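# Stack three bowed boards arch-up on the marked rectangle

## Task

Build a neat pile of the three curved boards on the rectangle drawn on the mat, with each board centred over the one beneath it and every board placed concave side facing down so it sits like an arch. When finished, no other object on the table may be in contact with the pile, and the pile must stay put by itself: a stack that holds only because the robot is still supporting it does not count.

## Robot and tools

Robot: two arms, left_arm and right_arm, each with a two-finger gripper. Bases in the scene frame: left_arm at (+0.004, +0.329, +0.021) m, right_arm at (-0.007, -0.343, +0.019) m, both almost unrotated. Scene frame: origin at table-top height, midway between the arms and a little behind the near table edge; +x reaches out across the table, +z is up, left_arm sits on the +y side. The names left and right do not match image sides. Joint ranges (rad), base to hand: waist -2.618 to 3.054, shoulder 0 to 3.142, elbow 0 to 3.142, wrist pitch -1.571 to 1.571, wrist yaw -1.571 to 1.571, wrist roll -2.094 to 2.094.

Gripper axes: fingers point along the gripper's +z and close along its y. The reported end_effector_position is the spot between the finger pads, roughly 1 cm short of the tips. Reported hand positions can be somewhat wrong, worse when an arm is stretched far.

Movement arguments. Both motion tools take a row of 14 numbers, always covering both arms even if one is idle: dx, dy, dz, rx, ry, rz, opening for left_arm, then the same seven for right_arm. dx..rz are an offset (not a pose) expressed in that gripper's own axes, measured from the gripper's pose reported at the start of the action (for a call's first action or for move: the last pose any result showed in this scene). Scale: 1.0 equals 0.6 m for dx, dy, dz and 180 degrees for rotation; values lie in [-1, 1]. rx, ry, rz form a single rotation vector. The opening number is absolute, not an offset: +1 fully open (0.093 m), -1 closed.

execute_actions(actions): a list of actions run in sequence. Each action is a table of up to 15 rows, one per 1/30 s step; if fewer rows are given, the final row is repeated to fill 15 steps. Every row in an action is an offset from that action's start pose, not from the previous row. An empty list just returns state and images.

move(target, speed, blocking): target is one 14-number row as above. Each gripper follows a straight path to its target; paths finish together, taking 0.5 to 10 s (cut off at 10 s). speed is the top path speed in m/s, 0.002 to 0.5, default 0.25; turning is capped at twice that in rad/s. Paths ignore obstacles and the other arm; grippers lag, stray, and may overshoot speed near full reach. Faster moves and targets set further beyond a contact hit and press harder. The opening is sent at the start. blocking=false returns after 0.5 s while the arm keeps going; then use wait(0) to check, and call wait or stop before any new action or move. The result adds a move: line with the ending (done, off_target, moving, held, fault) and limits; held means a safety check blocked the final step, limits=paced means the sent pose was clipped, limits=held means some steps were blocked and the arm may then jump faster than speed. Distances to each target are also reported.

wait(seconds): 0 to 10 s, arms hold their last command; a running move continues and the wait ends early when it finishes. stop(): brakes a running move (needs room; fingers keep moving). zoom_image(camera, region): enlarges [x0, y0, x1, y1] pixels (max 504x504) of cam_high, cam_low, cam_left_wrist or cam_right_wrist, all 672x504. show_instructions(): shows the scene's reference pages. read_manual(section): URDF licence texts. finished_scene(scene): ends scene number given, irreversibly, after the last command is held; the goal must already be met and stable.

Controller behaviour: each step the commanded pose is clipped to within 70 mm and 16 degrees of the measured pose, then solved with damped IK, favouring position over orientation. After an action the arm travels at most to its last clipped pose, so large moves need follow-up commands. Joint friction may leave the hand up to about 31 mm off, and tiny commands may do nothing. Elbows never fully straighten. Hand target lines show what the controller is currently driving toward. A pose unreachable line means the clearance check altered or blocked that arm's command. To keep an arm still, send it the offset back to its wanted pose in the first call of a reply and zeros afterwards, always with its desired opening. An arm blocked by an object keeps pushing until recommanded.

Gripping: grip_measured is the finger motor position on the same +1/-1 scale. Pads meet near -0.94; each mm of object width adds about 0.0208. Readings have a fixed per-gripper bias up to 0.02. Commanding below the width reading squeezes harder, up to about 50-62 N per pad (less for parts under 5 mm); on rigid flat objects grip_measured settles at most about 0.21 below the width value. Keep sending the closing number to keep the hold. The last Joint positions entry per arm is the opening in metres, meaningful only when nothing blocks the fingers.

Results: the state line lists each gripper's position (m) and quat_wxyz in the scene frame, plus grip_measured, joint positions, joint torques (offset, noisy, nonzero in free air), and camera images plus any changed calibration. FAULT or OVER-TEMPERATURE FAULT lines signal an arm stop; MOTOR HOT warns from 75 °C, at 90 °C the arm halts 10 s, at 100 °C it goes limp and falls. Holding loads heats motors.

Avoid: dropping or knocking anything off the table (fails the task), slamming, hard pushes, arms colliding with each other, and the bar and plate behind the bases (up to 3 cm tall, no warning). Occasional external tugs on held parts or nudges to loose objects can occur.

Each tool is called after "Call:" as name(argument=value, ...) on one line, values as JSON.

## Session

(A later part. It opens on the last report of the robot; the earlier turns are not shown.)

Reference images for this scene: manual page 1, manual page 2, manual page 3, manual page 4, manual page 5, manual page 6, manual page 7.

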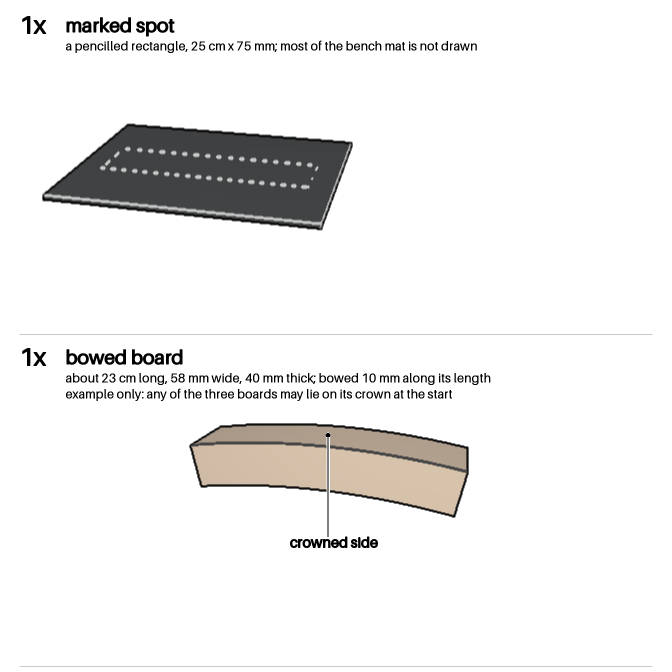

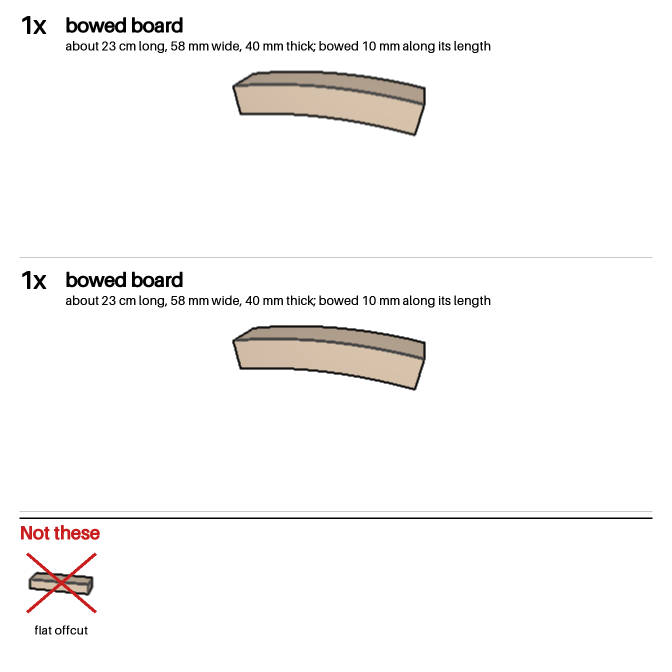

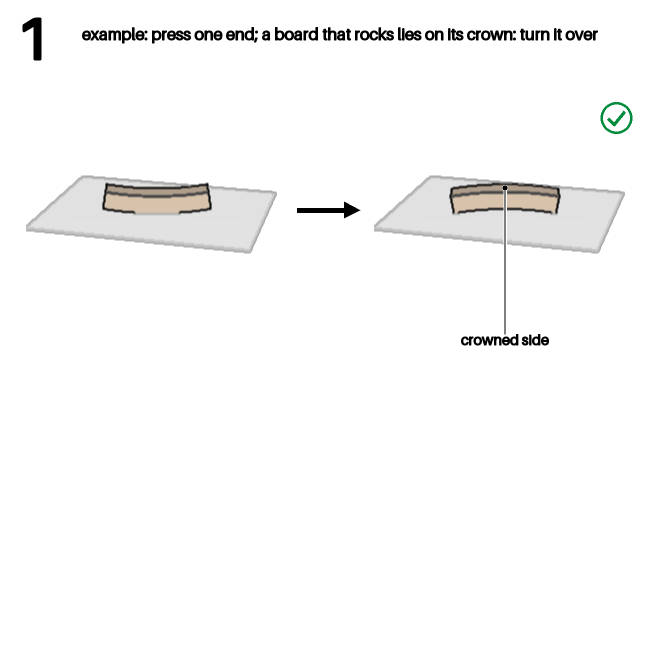

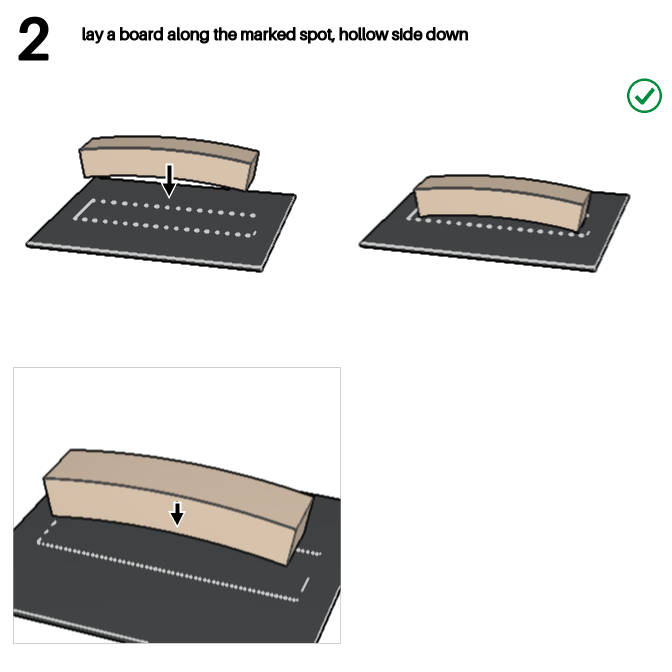

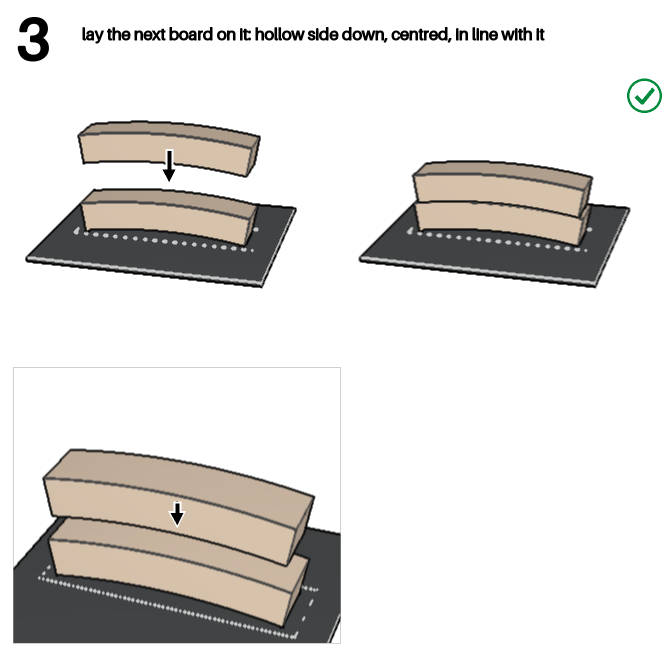

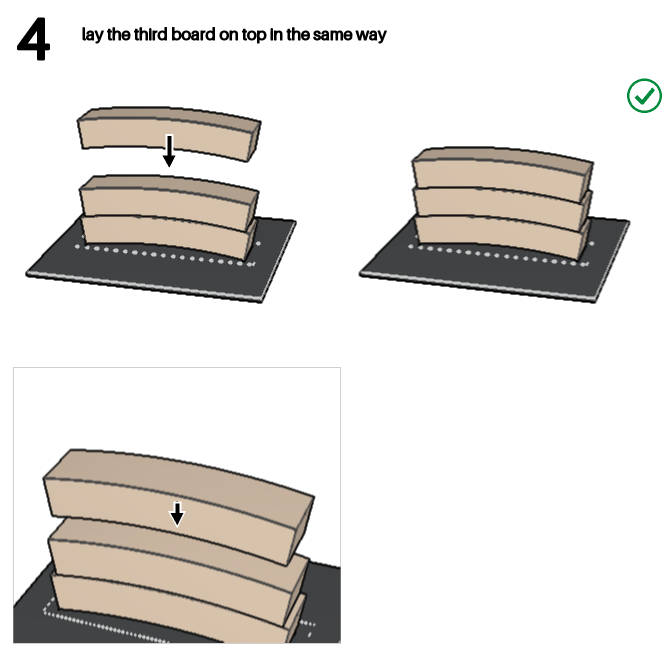

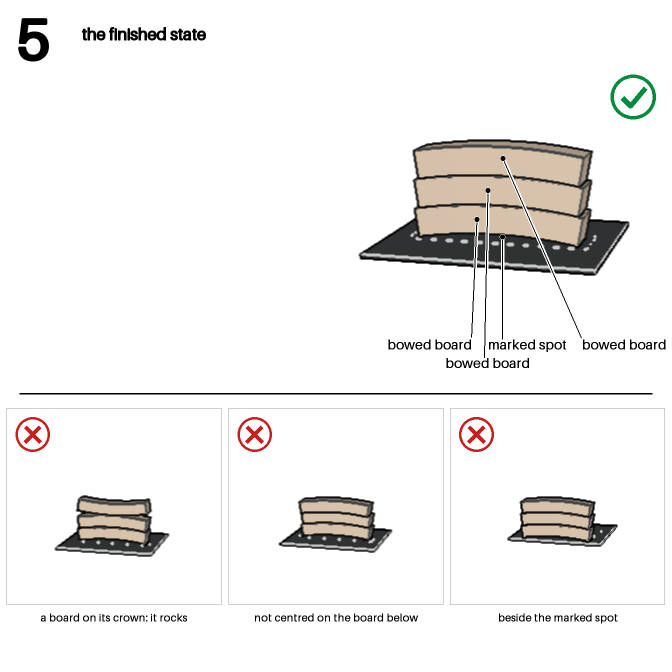

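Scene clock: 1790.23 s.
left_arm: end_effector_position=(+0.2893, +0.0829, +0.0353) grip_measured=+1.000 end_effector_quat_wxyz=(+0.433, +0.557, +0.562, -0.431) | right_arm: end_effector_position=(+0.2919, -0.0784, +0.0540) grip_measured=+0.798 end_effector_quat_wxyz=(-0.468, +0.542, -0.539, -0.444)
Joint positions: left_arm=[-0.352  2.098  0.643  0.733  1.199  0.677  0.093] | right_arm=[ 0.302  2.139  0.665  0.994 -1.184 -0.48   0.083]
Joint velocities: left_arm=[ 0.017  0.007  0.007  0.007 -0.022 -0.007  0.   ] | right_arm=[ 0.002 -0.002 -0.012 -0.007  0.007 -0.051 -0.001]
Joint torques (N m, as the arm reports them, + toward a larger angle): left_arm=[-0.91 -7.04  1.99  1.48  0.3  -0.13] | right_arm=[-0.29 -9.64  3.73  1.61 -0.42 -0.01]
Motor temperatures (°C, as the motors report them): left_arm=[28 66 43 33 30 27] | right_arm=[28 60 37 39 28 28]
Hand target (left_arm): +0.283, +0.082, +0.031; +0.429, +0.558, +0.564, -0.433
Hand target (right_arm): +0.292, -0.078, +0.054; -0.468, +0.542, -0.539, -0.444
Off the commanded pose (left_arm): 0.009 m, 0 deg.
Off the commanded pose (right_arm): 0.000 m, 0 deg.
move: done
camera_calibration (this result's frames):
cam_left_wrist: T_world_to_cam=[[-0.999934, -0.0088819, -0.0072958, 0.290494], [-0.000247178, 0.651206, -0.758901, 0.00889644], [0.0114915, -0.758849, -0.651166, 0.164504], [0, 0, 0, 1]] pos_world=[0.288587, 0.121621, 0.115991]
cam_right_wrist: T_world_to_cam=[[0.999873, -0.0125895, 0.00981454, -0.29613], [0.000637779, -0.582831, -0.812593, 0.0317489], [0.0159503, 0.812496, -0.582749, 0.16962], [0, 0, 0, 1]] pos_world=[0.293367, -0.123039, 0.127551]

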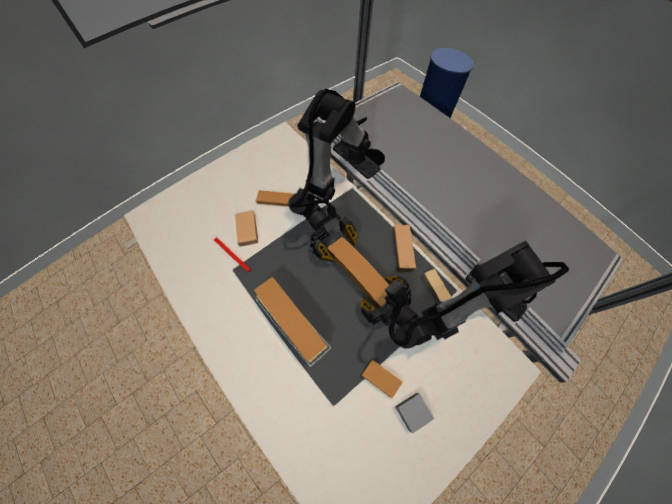

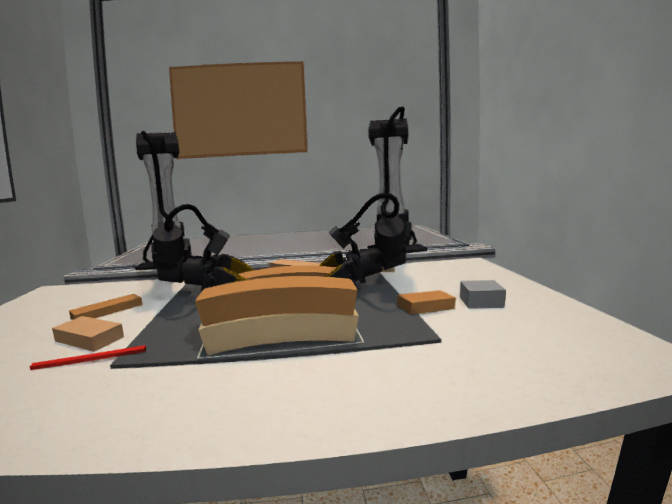

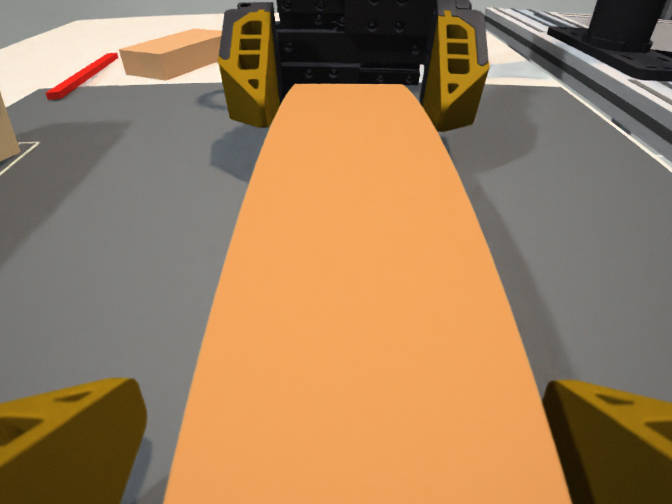

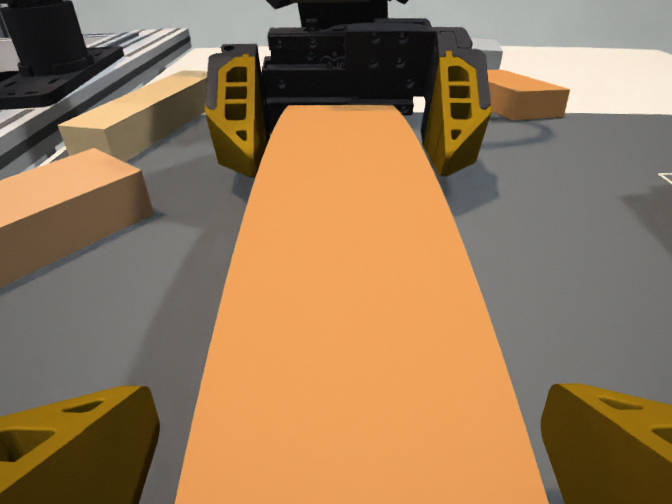

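Call:
move(target=[0,0,0,0,0,0,-0.6, 0,0,0,0,0,0,-0.6])

Call:
move(target=[-0.224,0,-0.064,0,0,0,-0.6, -0.229,0,-0.043,0,0,0,-0.6], speed=0.07)

Scene clock: 1792.90 s.
left_arm: end_effector_position=(+0.2880, +0.0825, +0.0360) grip_measured=+0.191 end_effector_quat_wxyz=(+0.432, +0.558, +0.560, -0.434) | right_arm: end_effector_position=(+0.2933, -0.0784, +0.0539) grip_measured=+0.137 end_effector_quat_wxyz=(-0.468, +0.540, -0.542, -0.442)
Joint positions: left_arm=[-0.352  2.098  0.643  0.732  1.207  0.679  0.054] | right_arm=[ 0.302  2.139  0.665  0.998 -1.177 -0.474  0.052]
Joint velocities: left_arm=[-0.002 -0.007 -0.007 -0.007 -0.037 -0.007 -0.001] | right_arm=[-0.017 -0.002  0.002 -0.066  0.022 -0.007 -0.001]
Joint torques (N m, as the arm reports them, + toward a larger angle): left_arm=[ 0.15 -7.76  3.47  1.24  0.26 -0.14] | right_arm=[-0.09 -9.92  3.9   1.6  -0.44 -0.09]
Motor temperatures (°C, as the motors report them): left_arm=[28 66 43 34 30 27] | right_arm=[28 60 37 39 28 28]
Hand target (left_arm): +0.289, +0.083, +0.035; +0.433, +0.558, +0.562, -0.431
Hand target (right_arm): +0.292, -0.078, +0.054; -0.468, +0.542, -0.539, -0.444
Off the commanded pose (left_arm): 0.001 m, 0 deg.
Off the commanded pose (right_arm): 0.001 m, 0 deg.
move: done
camera_calibration (this result's frames):
cam_left_wrist: T_world_to_cam=[[-0.999979, -0.00204823, -0.00615692, 0.288622], [0.00336368, 0.647787, -0.761814, 0.00900256], [0.00554874, -0.761819, -0.647766, 0.166487], [0, 0, 0, 1]] pos_world=[0.287662, 0.121593, 0.11648]
cam_right_wrist: T_world_to_cam=[[0.999763, -0.020065, 0.00847238, -0.29794], [-0.00484899, -0.584278, -0.811539, 0.0331158], [0.0212337, 0.811306, -0.584236, 0.168042], [0, 0, 0, 1]] pos_world=[0.294461, -0.122962, 0.127575]

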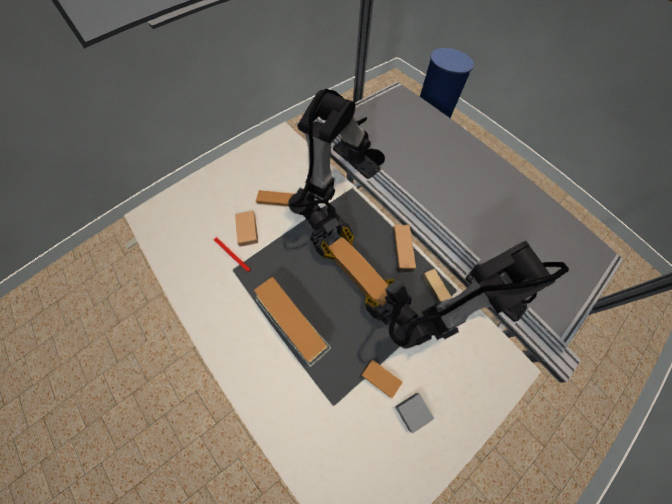

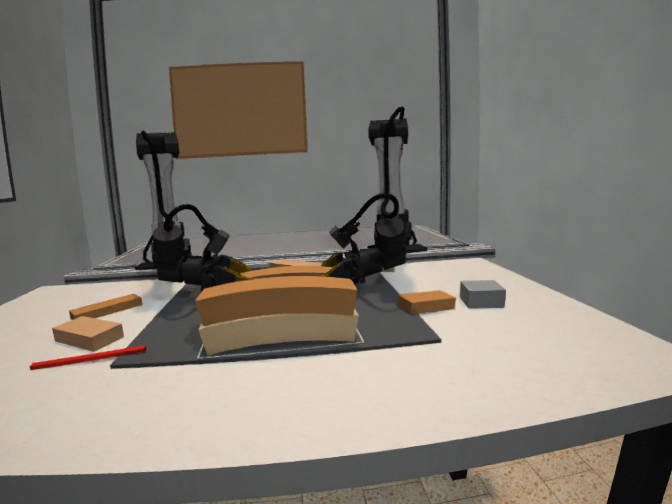

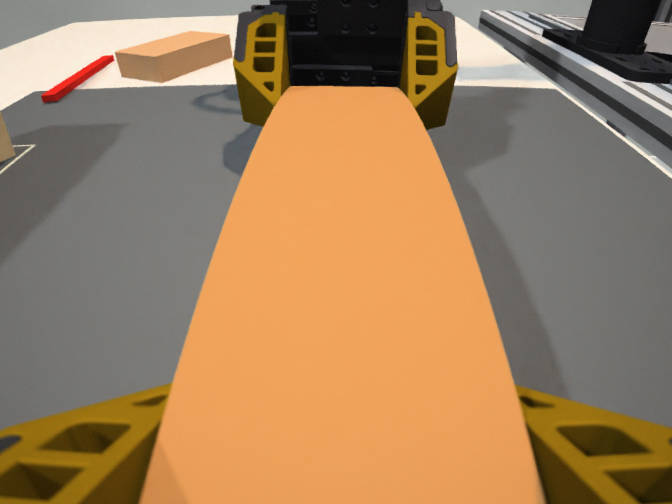

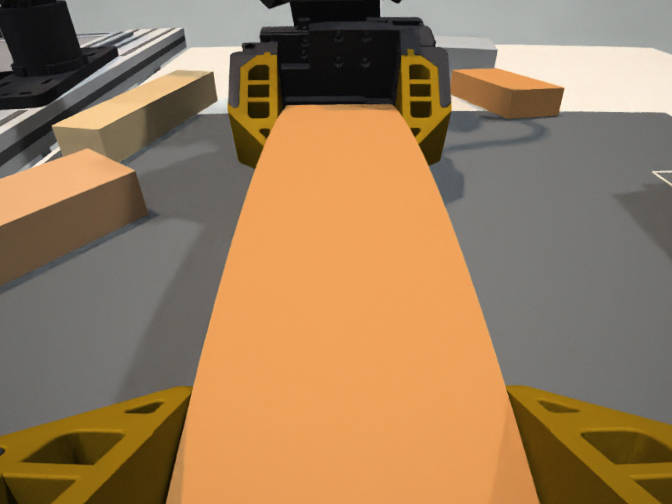

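Scene clock: 1795.33 s.
left_arm: end_effector_position=(+0.2834, +0.0827, +0.1609) grip_measured=+0.191 end_effector_quat_wxyz=(+0.420, +0.555, +0.567, -0.441) | right_arm: end_effector_position=(+0.2867, -0.0791, +0.1822) grip_measured=+0.137 end_effector_quat_wxyz=(-0.458, +0.535, -0.551, -0.448)
Joint positions: left_arm=[-0.349  1.62   0.779  0.07   1.212  0.698  0.054] | right_arm=[ 0.309  1.633  0.764  0.375 -1.17  -0.459  0.052]
Joint velocities: left_arm=[-0.012  0.022  0.002 -0.037 -0.007 -0.037  0.001] | right_arm=[ 0.002  0.007  0.017 -0.037 -0.037 -0.007 -0.   ]
Joint torques (N m, as the arm reports them, + toward a larger angle): left_arm=[ 1.51 -7.39  7.89  1.02  0.46  0.04] | right_arm=[-0.42 -9.91  8.38  1.39 -0.38 -0.06]
Motor temperatures (°C, as the motors report them): left_arm=[28 66 43 34 30 27] | right_arm=[28 60 37 39 28 28]
Hand target (left_arm): +0.289, +0.086, +0.174; +0.433, +0.558, +0.560, -0.434
Hand target (right_arm): +0.289, -0.080, +0.194; -0.469, +0.540, -0.542, -0.442
Off the commanded pose (left_arm): 0.016 m, 2 deg.
Off the commanded pose (right_arm): 0.012 m, 2 deg.
move: off_target (left_arm, right_arm)
camera_calibration (this result's frames):
cam_left_wrist: T_world_to_cam=[[-0.999712, 0.00177129, 0.0239166, 0.279542], [-0.0168956, 0.655735, -0.754802, 0.108004], [-0.0170199, -0.754989, -0.655516, 0.254656], [0, 0, 0, 1]] pos_world=[0.285621, 0.120946, 0.241767]
cam_right_wrist: T_world_to_cam=[[0.999543, -0.0211163, -0.0216432, -0.286991], [-0.0299392, -0.590775, -0.806281, 0.142503], [0.00423946, 0.80656, -0.591137, 0.249358], [0, 0, 0, 1]] pos_world=[0.290069, -0.122996, 0.256091]

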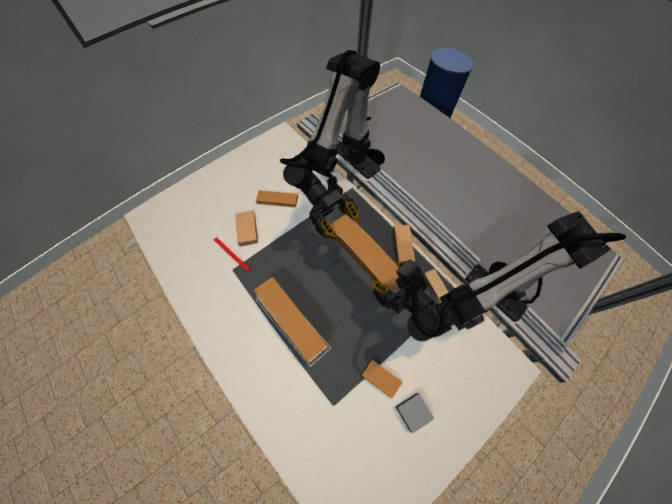

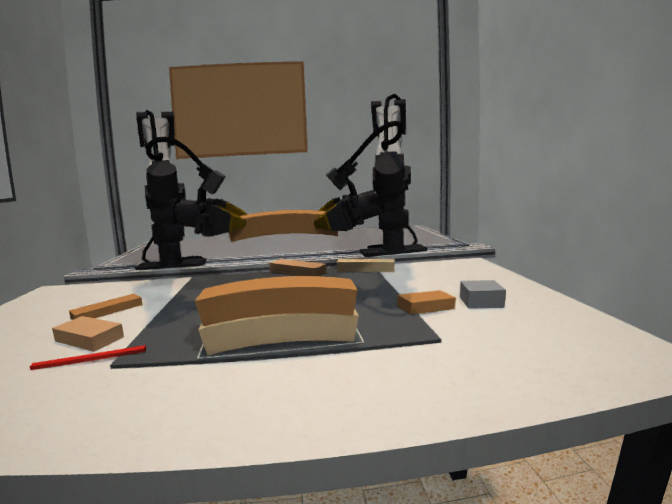

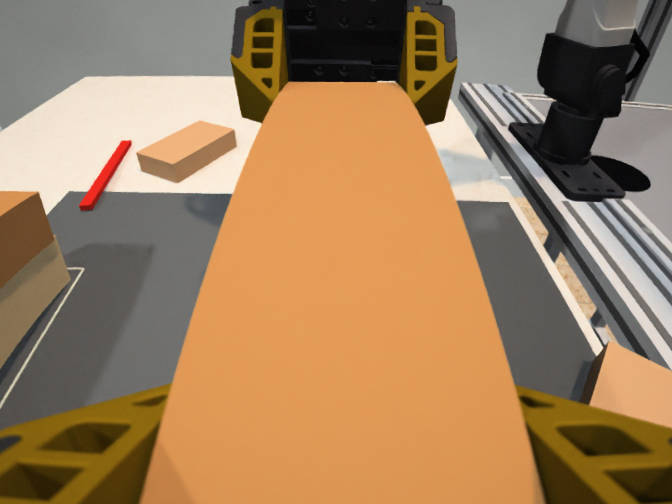

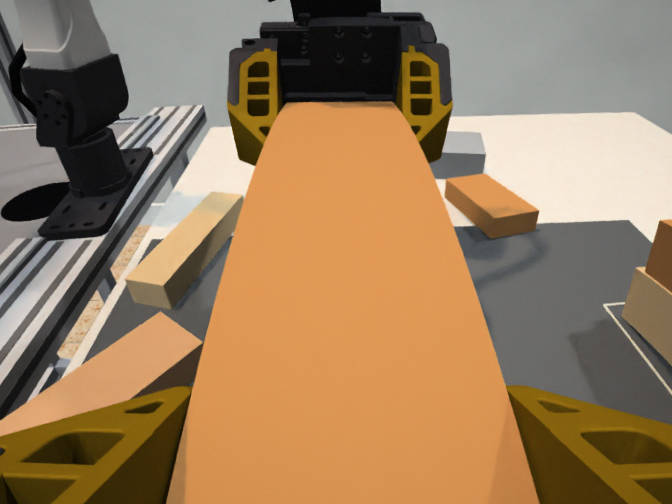

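Call:
move(target=[-0.009,0.433,-0.01,0,0,0.008,-0.6, -0.022,-0.438,0.012,-0.006,0,-0.007,-0.6], speed=0.08)

Call:
zoom_image(camera="cam_low", region=[150,200,410,370])

Scene clock: 1803.80 s.
left_arm: end_effector_position=(+0.5458, +0.0855, +0.1556) grip_measured=+0.191 end_effector_quat_wxyz=(+0.423, +0.550, +0.567, -0.443) | right_arm: end_effector_position=(+0.5479, -0.0775, +0.1841) grip_measured=+0.137 end_effector_quat_wxyz=(-0.451, +0.541, -0.552, -0.446)
Joint positions: left_arm=[-0.213  2.739  2.587 -0.918  1.3    1.01   0.054] | right_arm=[ 0.16   2.704  2.571 -0.672 -1.289 -0.783  0.052]
Joint velocities: left_arm=[-0.007  0.017  0.037 -0.051 -0.007  0.066  0.   ] | right_arm=[ 0.017  0.012  0.056 -0.066  0.11  -0.081 -0.   ]
Joint torques (N m, as the arm reports them, + toward a larger angle): left_arm=[  0.   -13.74   8.61   0.71   0.42   0.2 ] | right_arm=[ -0.24 -17.44   9.62   1.38  -0.73   0.11]
Motor temperatures (°C, as the motors report them): left_arm=[28 67 44 34 29 27] | right_arm=[28 60 39 39 28 28]
Hand target (left_arm): +0.545, +0.085, +0.160; +0.428, +0.559, +0.561, -0.435
Hand target (right_arm): +0.549, -0.078, +0.193; -0.459, +0.545, -0.542, -0.446
Off the commanded pose (left_arm): 0.004 m, 2 deg.
Off the commanded pose (right_arm): 0.009 m, 2 deg.
move: done
camera_calibration (this result's frames):
cam_left_wrist: T_world_to_cam=[[-0.999608, -0.00450792, 0.0276398, 0.541872], [-0.0239836, 0.647372, -0.761797, 0.112347], [-0.0144591, -0.762161, -0.647226, 0.255659], [0, 0, 0, 1]] pos_world=[0.548051, 0.124565, 0.236077]
cam_right_wrist: T_world_to_cam=[[0.999672, -0.0112685, -0.022981, -0.547062], [-0.0251222, -0.603767, -0.796765, 0.147399], [-0.0048968, 0.797081, -0.603852, 0.254789], [0, 0, 0, 1]] pos_world=[0.551834, -0.120257, 0.258725]

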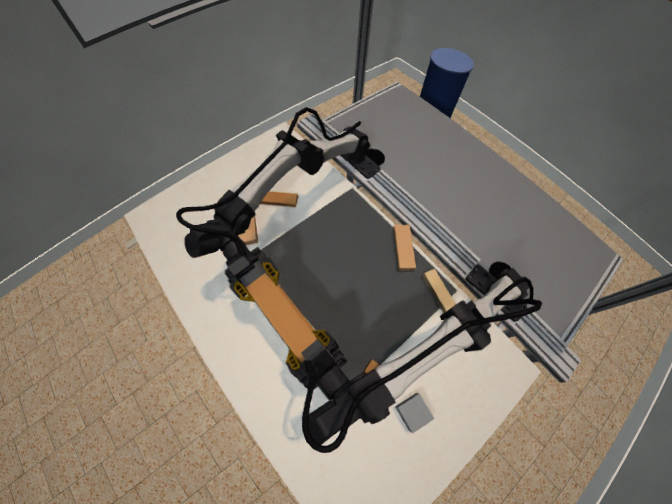

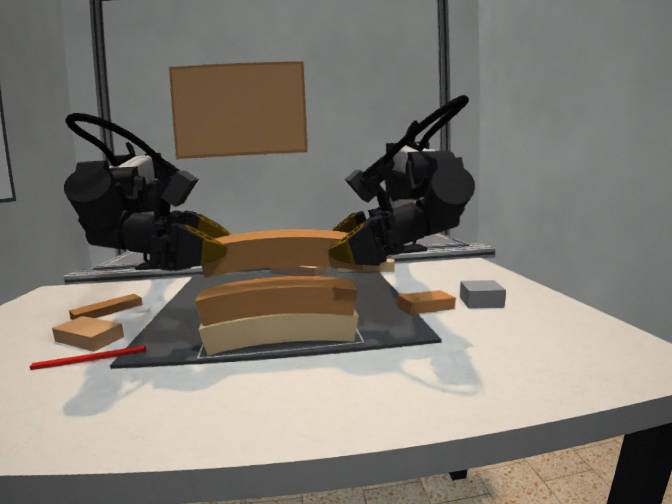

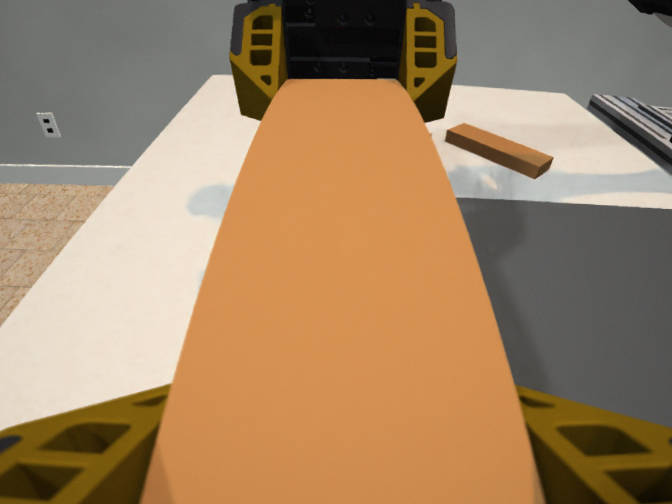

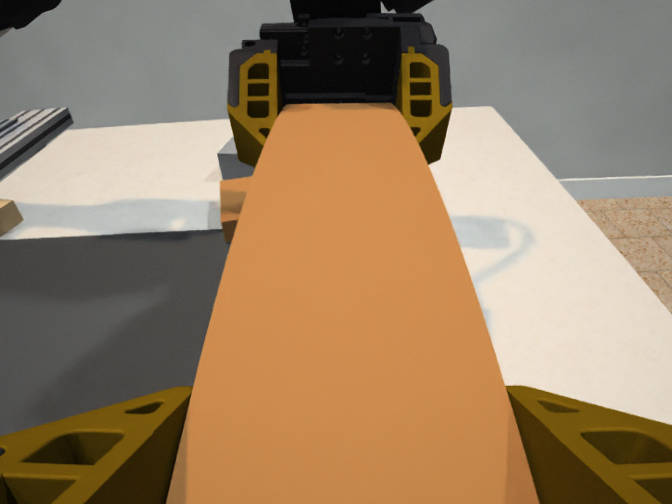

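Region (150, 200, 410, 370) of cam_low's 672x504 image, scaled by 1.938, with more detail than that image has; it fills the top 330 rows of this view, and the rest is white.

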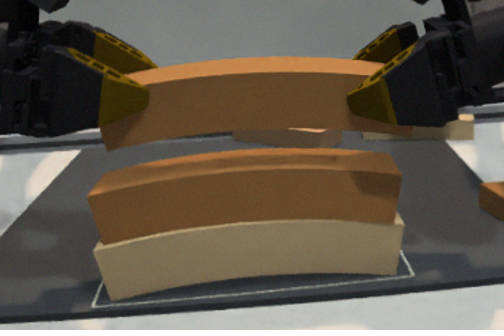

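Call:
move(target=[0.048,-0.02,0.027,0,0,0.009,-0.6, 0.063,0.003,0,0,0,-0.007,-0.6], speed=0.03)

Call:
zoom_image(camera="cam_low", region=[150,200,410,370])

Scene clock: 1810.20 s.
left_arm: end_effector_position=(+0.5384, +0.0853, +0.1207) grip_measured=+0.191 end_effector_quat_wxyz=(+0.427, +0.555, +0.571, -0.428) | right_arm: end_effector_position=(+0.5445, -0.0783, +0.1487) grip_measured=+0.137 end_effector_quat_wxyz=(-0.452, +0.550, -0.544, -0.444)
Joint positions: left_arm=[-0.218  2.638  2.261 -0.654  1.27   0.99   0.054] | right_arm=[ 0.159  2.702  2.436 -0.583 -1.298 -0.847  0.052]
Joint velocities: left_arm=[-0.007 -0.002 -0.017  0.022  0.037  0.022 -0.   ] | right_arm=[-0.002 -0.032 -0.046  0.095  0.037  0.051  0.   ]
Joint torques (N m, as the arm reports them, + toward a larger angle): left_arm=[ -0.98 -14.55   4.96   1.05   0.64  -0.16] | right_arm=[ -1.01 -18.6    5.71   1.25  -0.65  -0.08]
Motor temperatures (°C, as the motors report them): left_arm=[28 72 44 33 30 27] | right_arm=[28 64 39 39 28 28]
Hand target (left_arm): +0.532, +0.077, +0.124; +0.428, +0.559, +0.559, -0.437
Hand target (right_arm): +0.546, -0.085, +0.147; -0.455, +0.548, -0.546, -0.441
Off the commanded pose (left_arm): 0.011 m, 2 deg.
Off the commanded pose (right_arm): 0.007 m, 1 deg.
move: off_target (left_arm)
camera_calibration (this result's frames):
cam_left_wrist: T_world_to_cam=[[-0.999813, -0.0189139, 0.0041186, 0.539649], [-0.0156191, 0.662588, -0.748821, 0.0783408], [0.0114342, -0.748745, -0.66276, 0.219588], [0, 0, 0, 1]] pos_world=[0.538261, 0.122714, 0.201974]
cam_right_wrist: T_world_to_cam=[[0.999976, 0.00612002, -0.00325593, -0.546251], [0.00111679, -0.605768, -0.79564, 0.104081], [-0.00684167, 0.795618, -0.60576, 0.235203], [0, 0, 0, 1]] pos_world=[0.547731, -0.12074, 0.223509]

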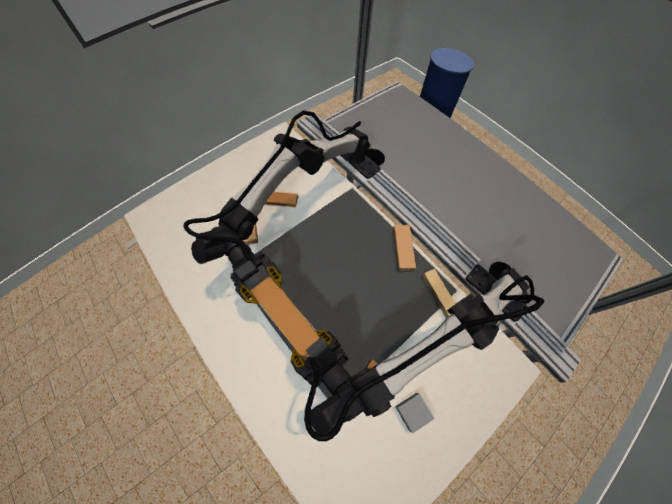

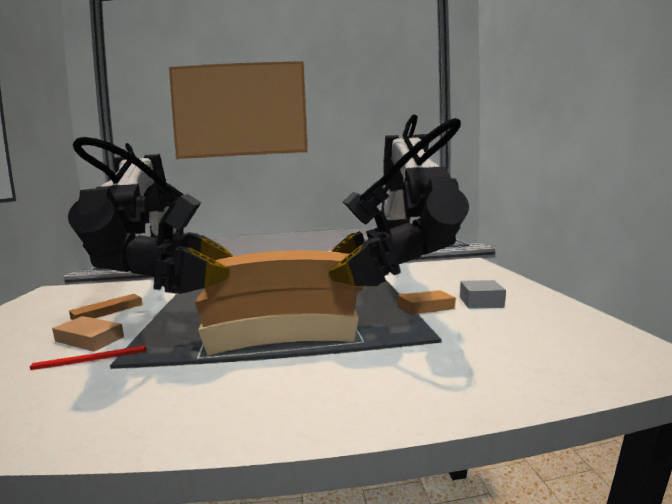

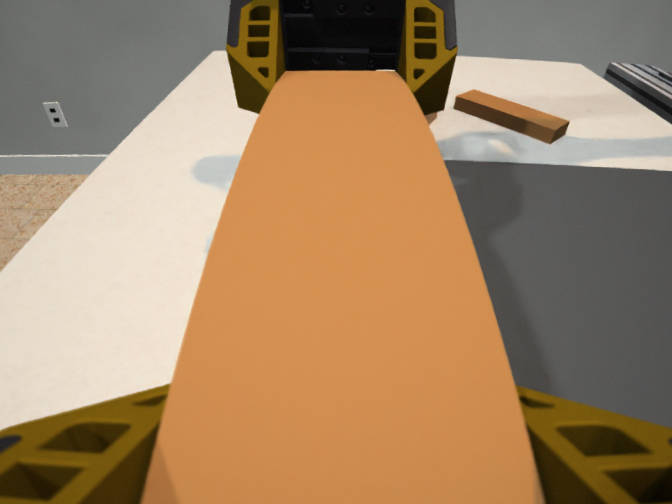

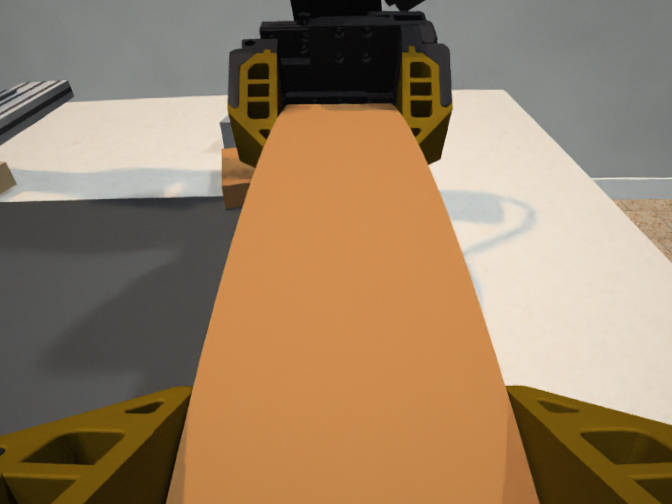

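Region (150, 200, 410, 370) of cam_low's 672x504 image, scaled by 1.938, with more detail than that image has; it fills the top 330 rows of this view, and the rest is white.

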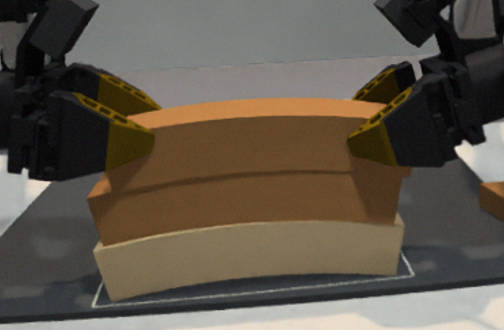

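Call:
move(target=[-0.026,-0.007,0.02,0,0,0,-0.6, -0.011,0,-0.03,0,0,0,-0.6], speed=0.02)

Call:
zoom_image(camera="cam_low", region=[150,200,410,370])

Scene clock: 1815.37 s.
left_arm: end_effector_position=(+0.5363, +0.0739, +0.1246) grip_measured=+0.191 end_effector_quat_wxyz=(+0.423, +0.552, +0.574, -0.433) | right_arm: end_effector_position=(+0.5418, -0.0896, +0.1537) grip_measured=+0.137 end_effector_quat_wxyz=(-0.446, +0.548, -0.550, -0.446)
Joint positions: left_arm=[-0.239  2.623  2.24  -0.604  1.262  0.926  0.054] | right_arm=[ 0.14   2.701  2.473 -0.696 -1.304 -0.906  0.052]
Joint velocities: left_arm=[ 0.007 -0.007 -0.032  0.154 -0.007 -0.037 -0.   ] | right_arm=[-0.007  0.002  0.017 -0.066 -0.051 -0.081 -0.001]
Joint torques (N m, as the arm reports them, + toward a larger angle): left_arm=[ -0.48 -15.74   5.28   1.1    0.35  -0.15] | right_arm=[ -0.78 -17.08   9.37   1.06  -0.83  -0.13]
Motor temperatures (°C, as the motors report them): left_arm=[28 76 44 34 30 27] | right_arm=[28 67 40 38 28 28]
Hand target (left_arm): +0.535, +0.070, +0.133; +0.427, +0.556, +0.571, -0.428
Hand target (right_arm): +0.544, -0.094, +0.159; -0.453, +0.550, -0.544, -0.443
Off the commanded pose (left_arm): 0.009 m, 1 deg.
Off the commanded pose (right_arm): 0.008 m, 1 deg.
MOTOR HOT: a motor of the left arm reached 75 °C. Now the hottest motor of the left arm, joint 2 (shoulder), reports 76 °C. The controller's stop level is 90 °C. To cool a motor, set the load down, stop pushing, or move to a pose that needs little force.
move: done
camera_calibration (this result's frames):
cam_left_wrist: T_world_to_cam=[[-0.999602, -0.0182955, 0.0214696, 0.535011], [-0.0282033, 0.661555, -0.749366, 0.095635], [-0.000493317, -0.749674, -0.661807, 0.219984], [0, 0, 0, 1]] pos_world=[0.537603, 0.111437, 0.205767]
cam_right_wrist: T_world_to_cam=[[0.999771, 0.00358837, -0.0211108, -0.540808], [-0.0144989, -0.612057, -0.790681, 0.108271], [-0.0157583, 0.790806, -0.611864, 0.252503], [0, 0, 0, 1]] pos_world=[0.546233, -0.131473, 0.228689]

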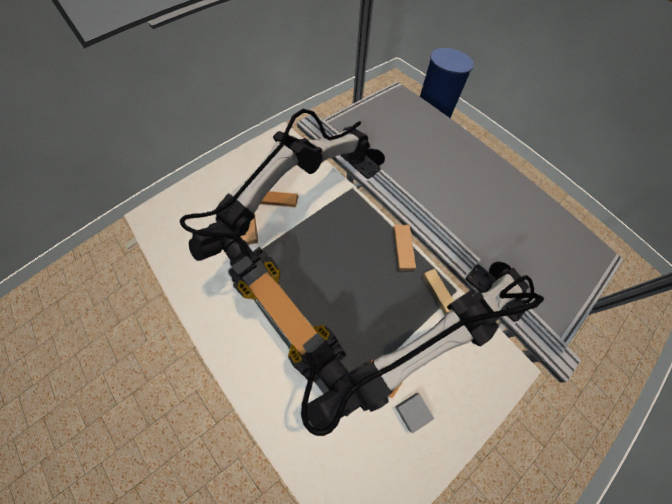

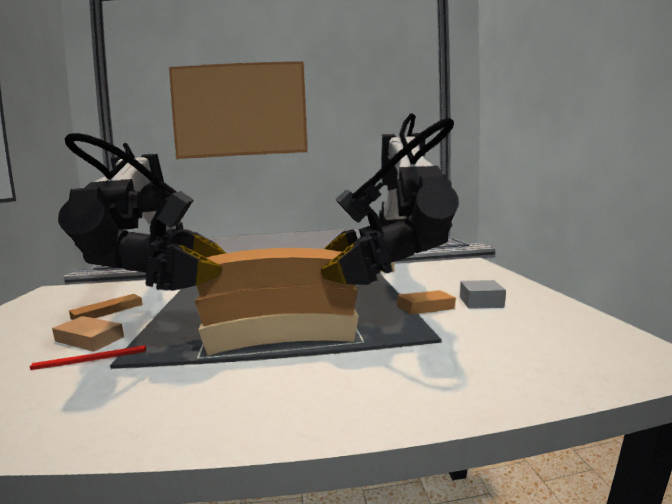

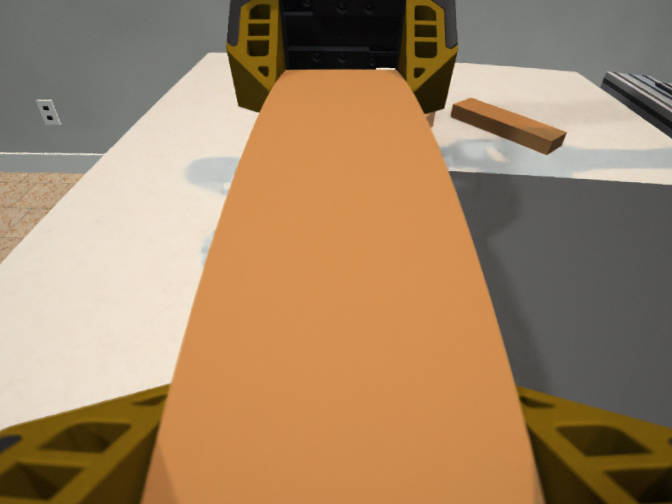

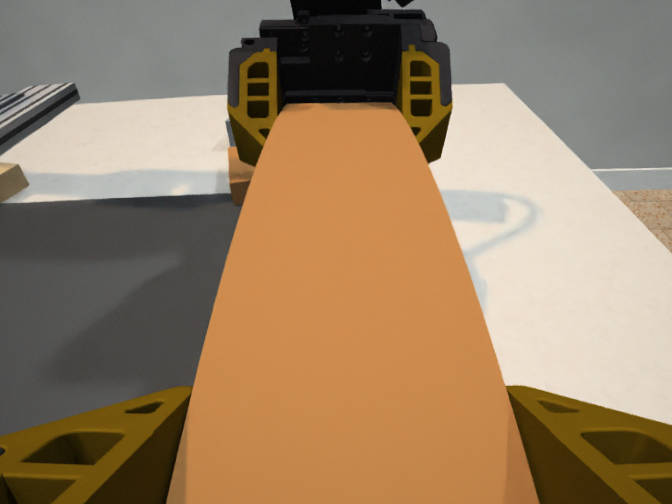

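Region (150, 200, 410, 370) of cam_low's 672x504 image, scaled by 1.938, with more detail than that image has; it fills the top 330 rows of this view, and the rest is white.

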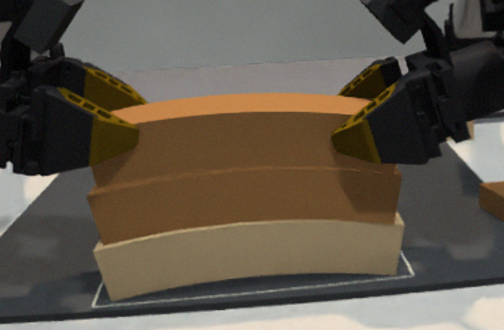

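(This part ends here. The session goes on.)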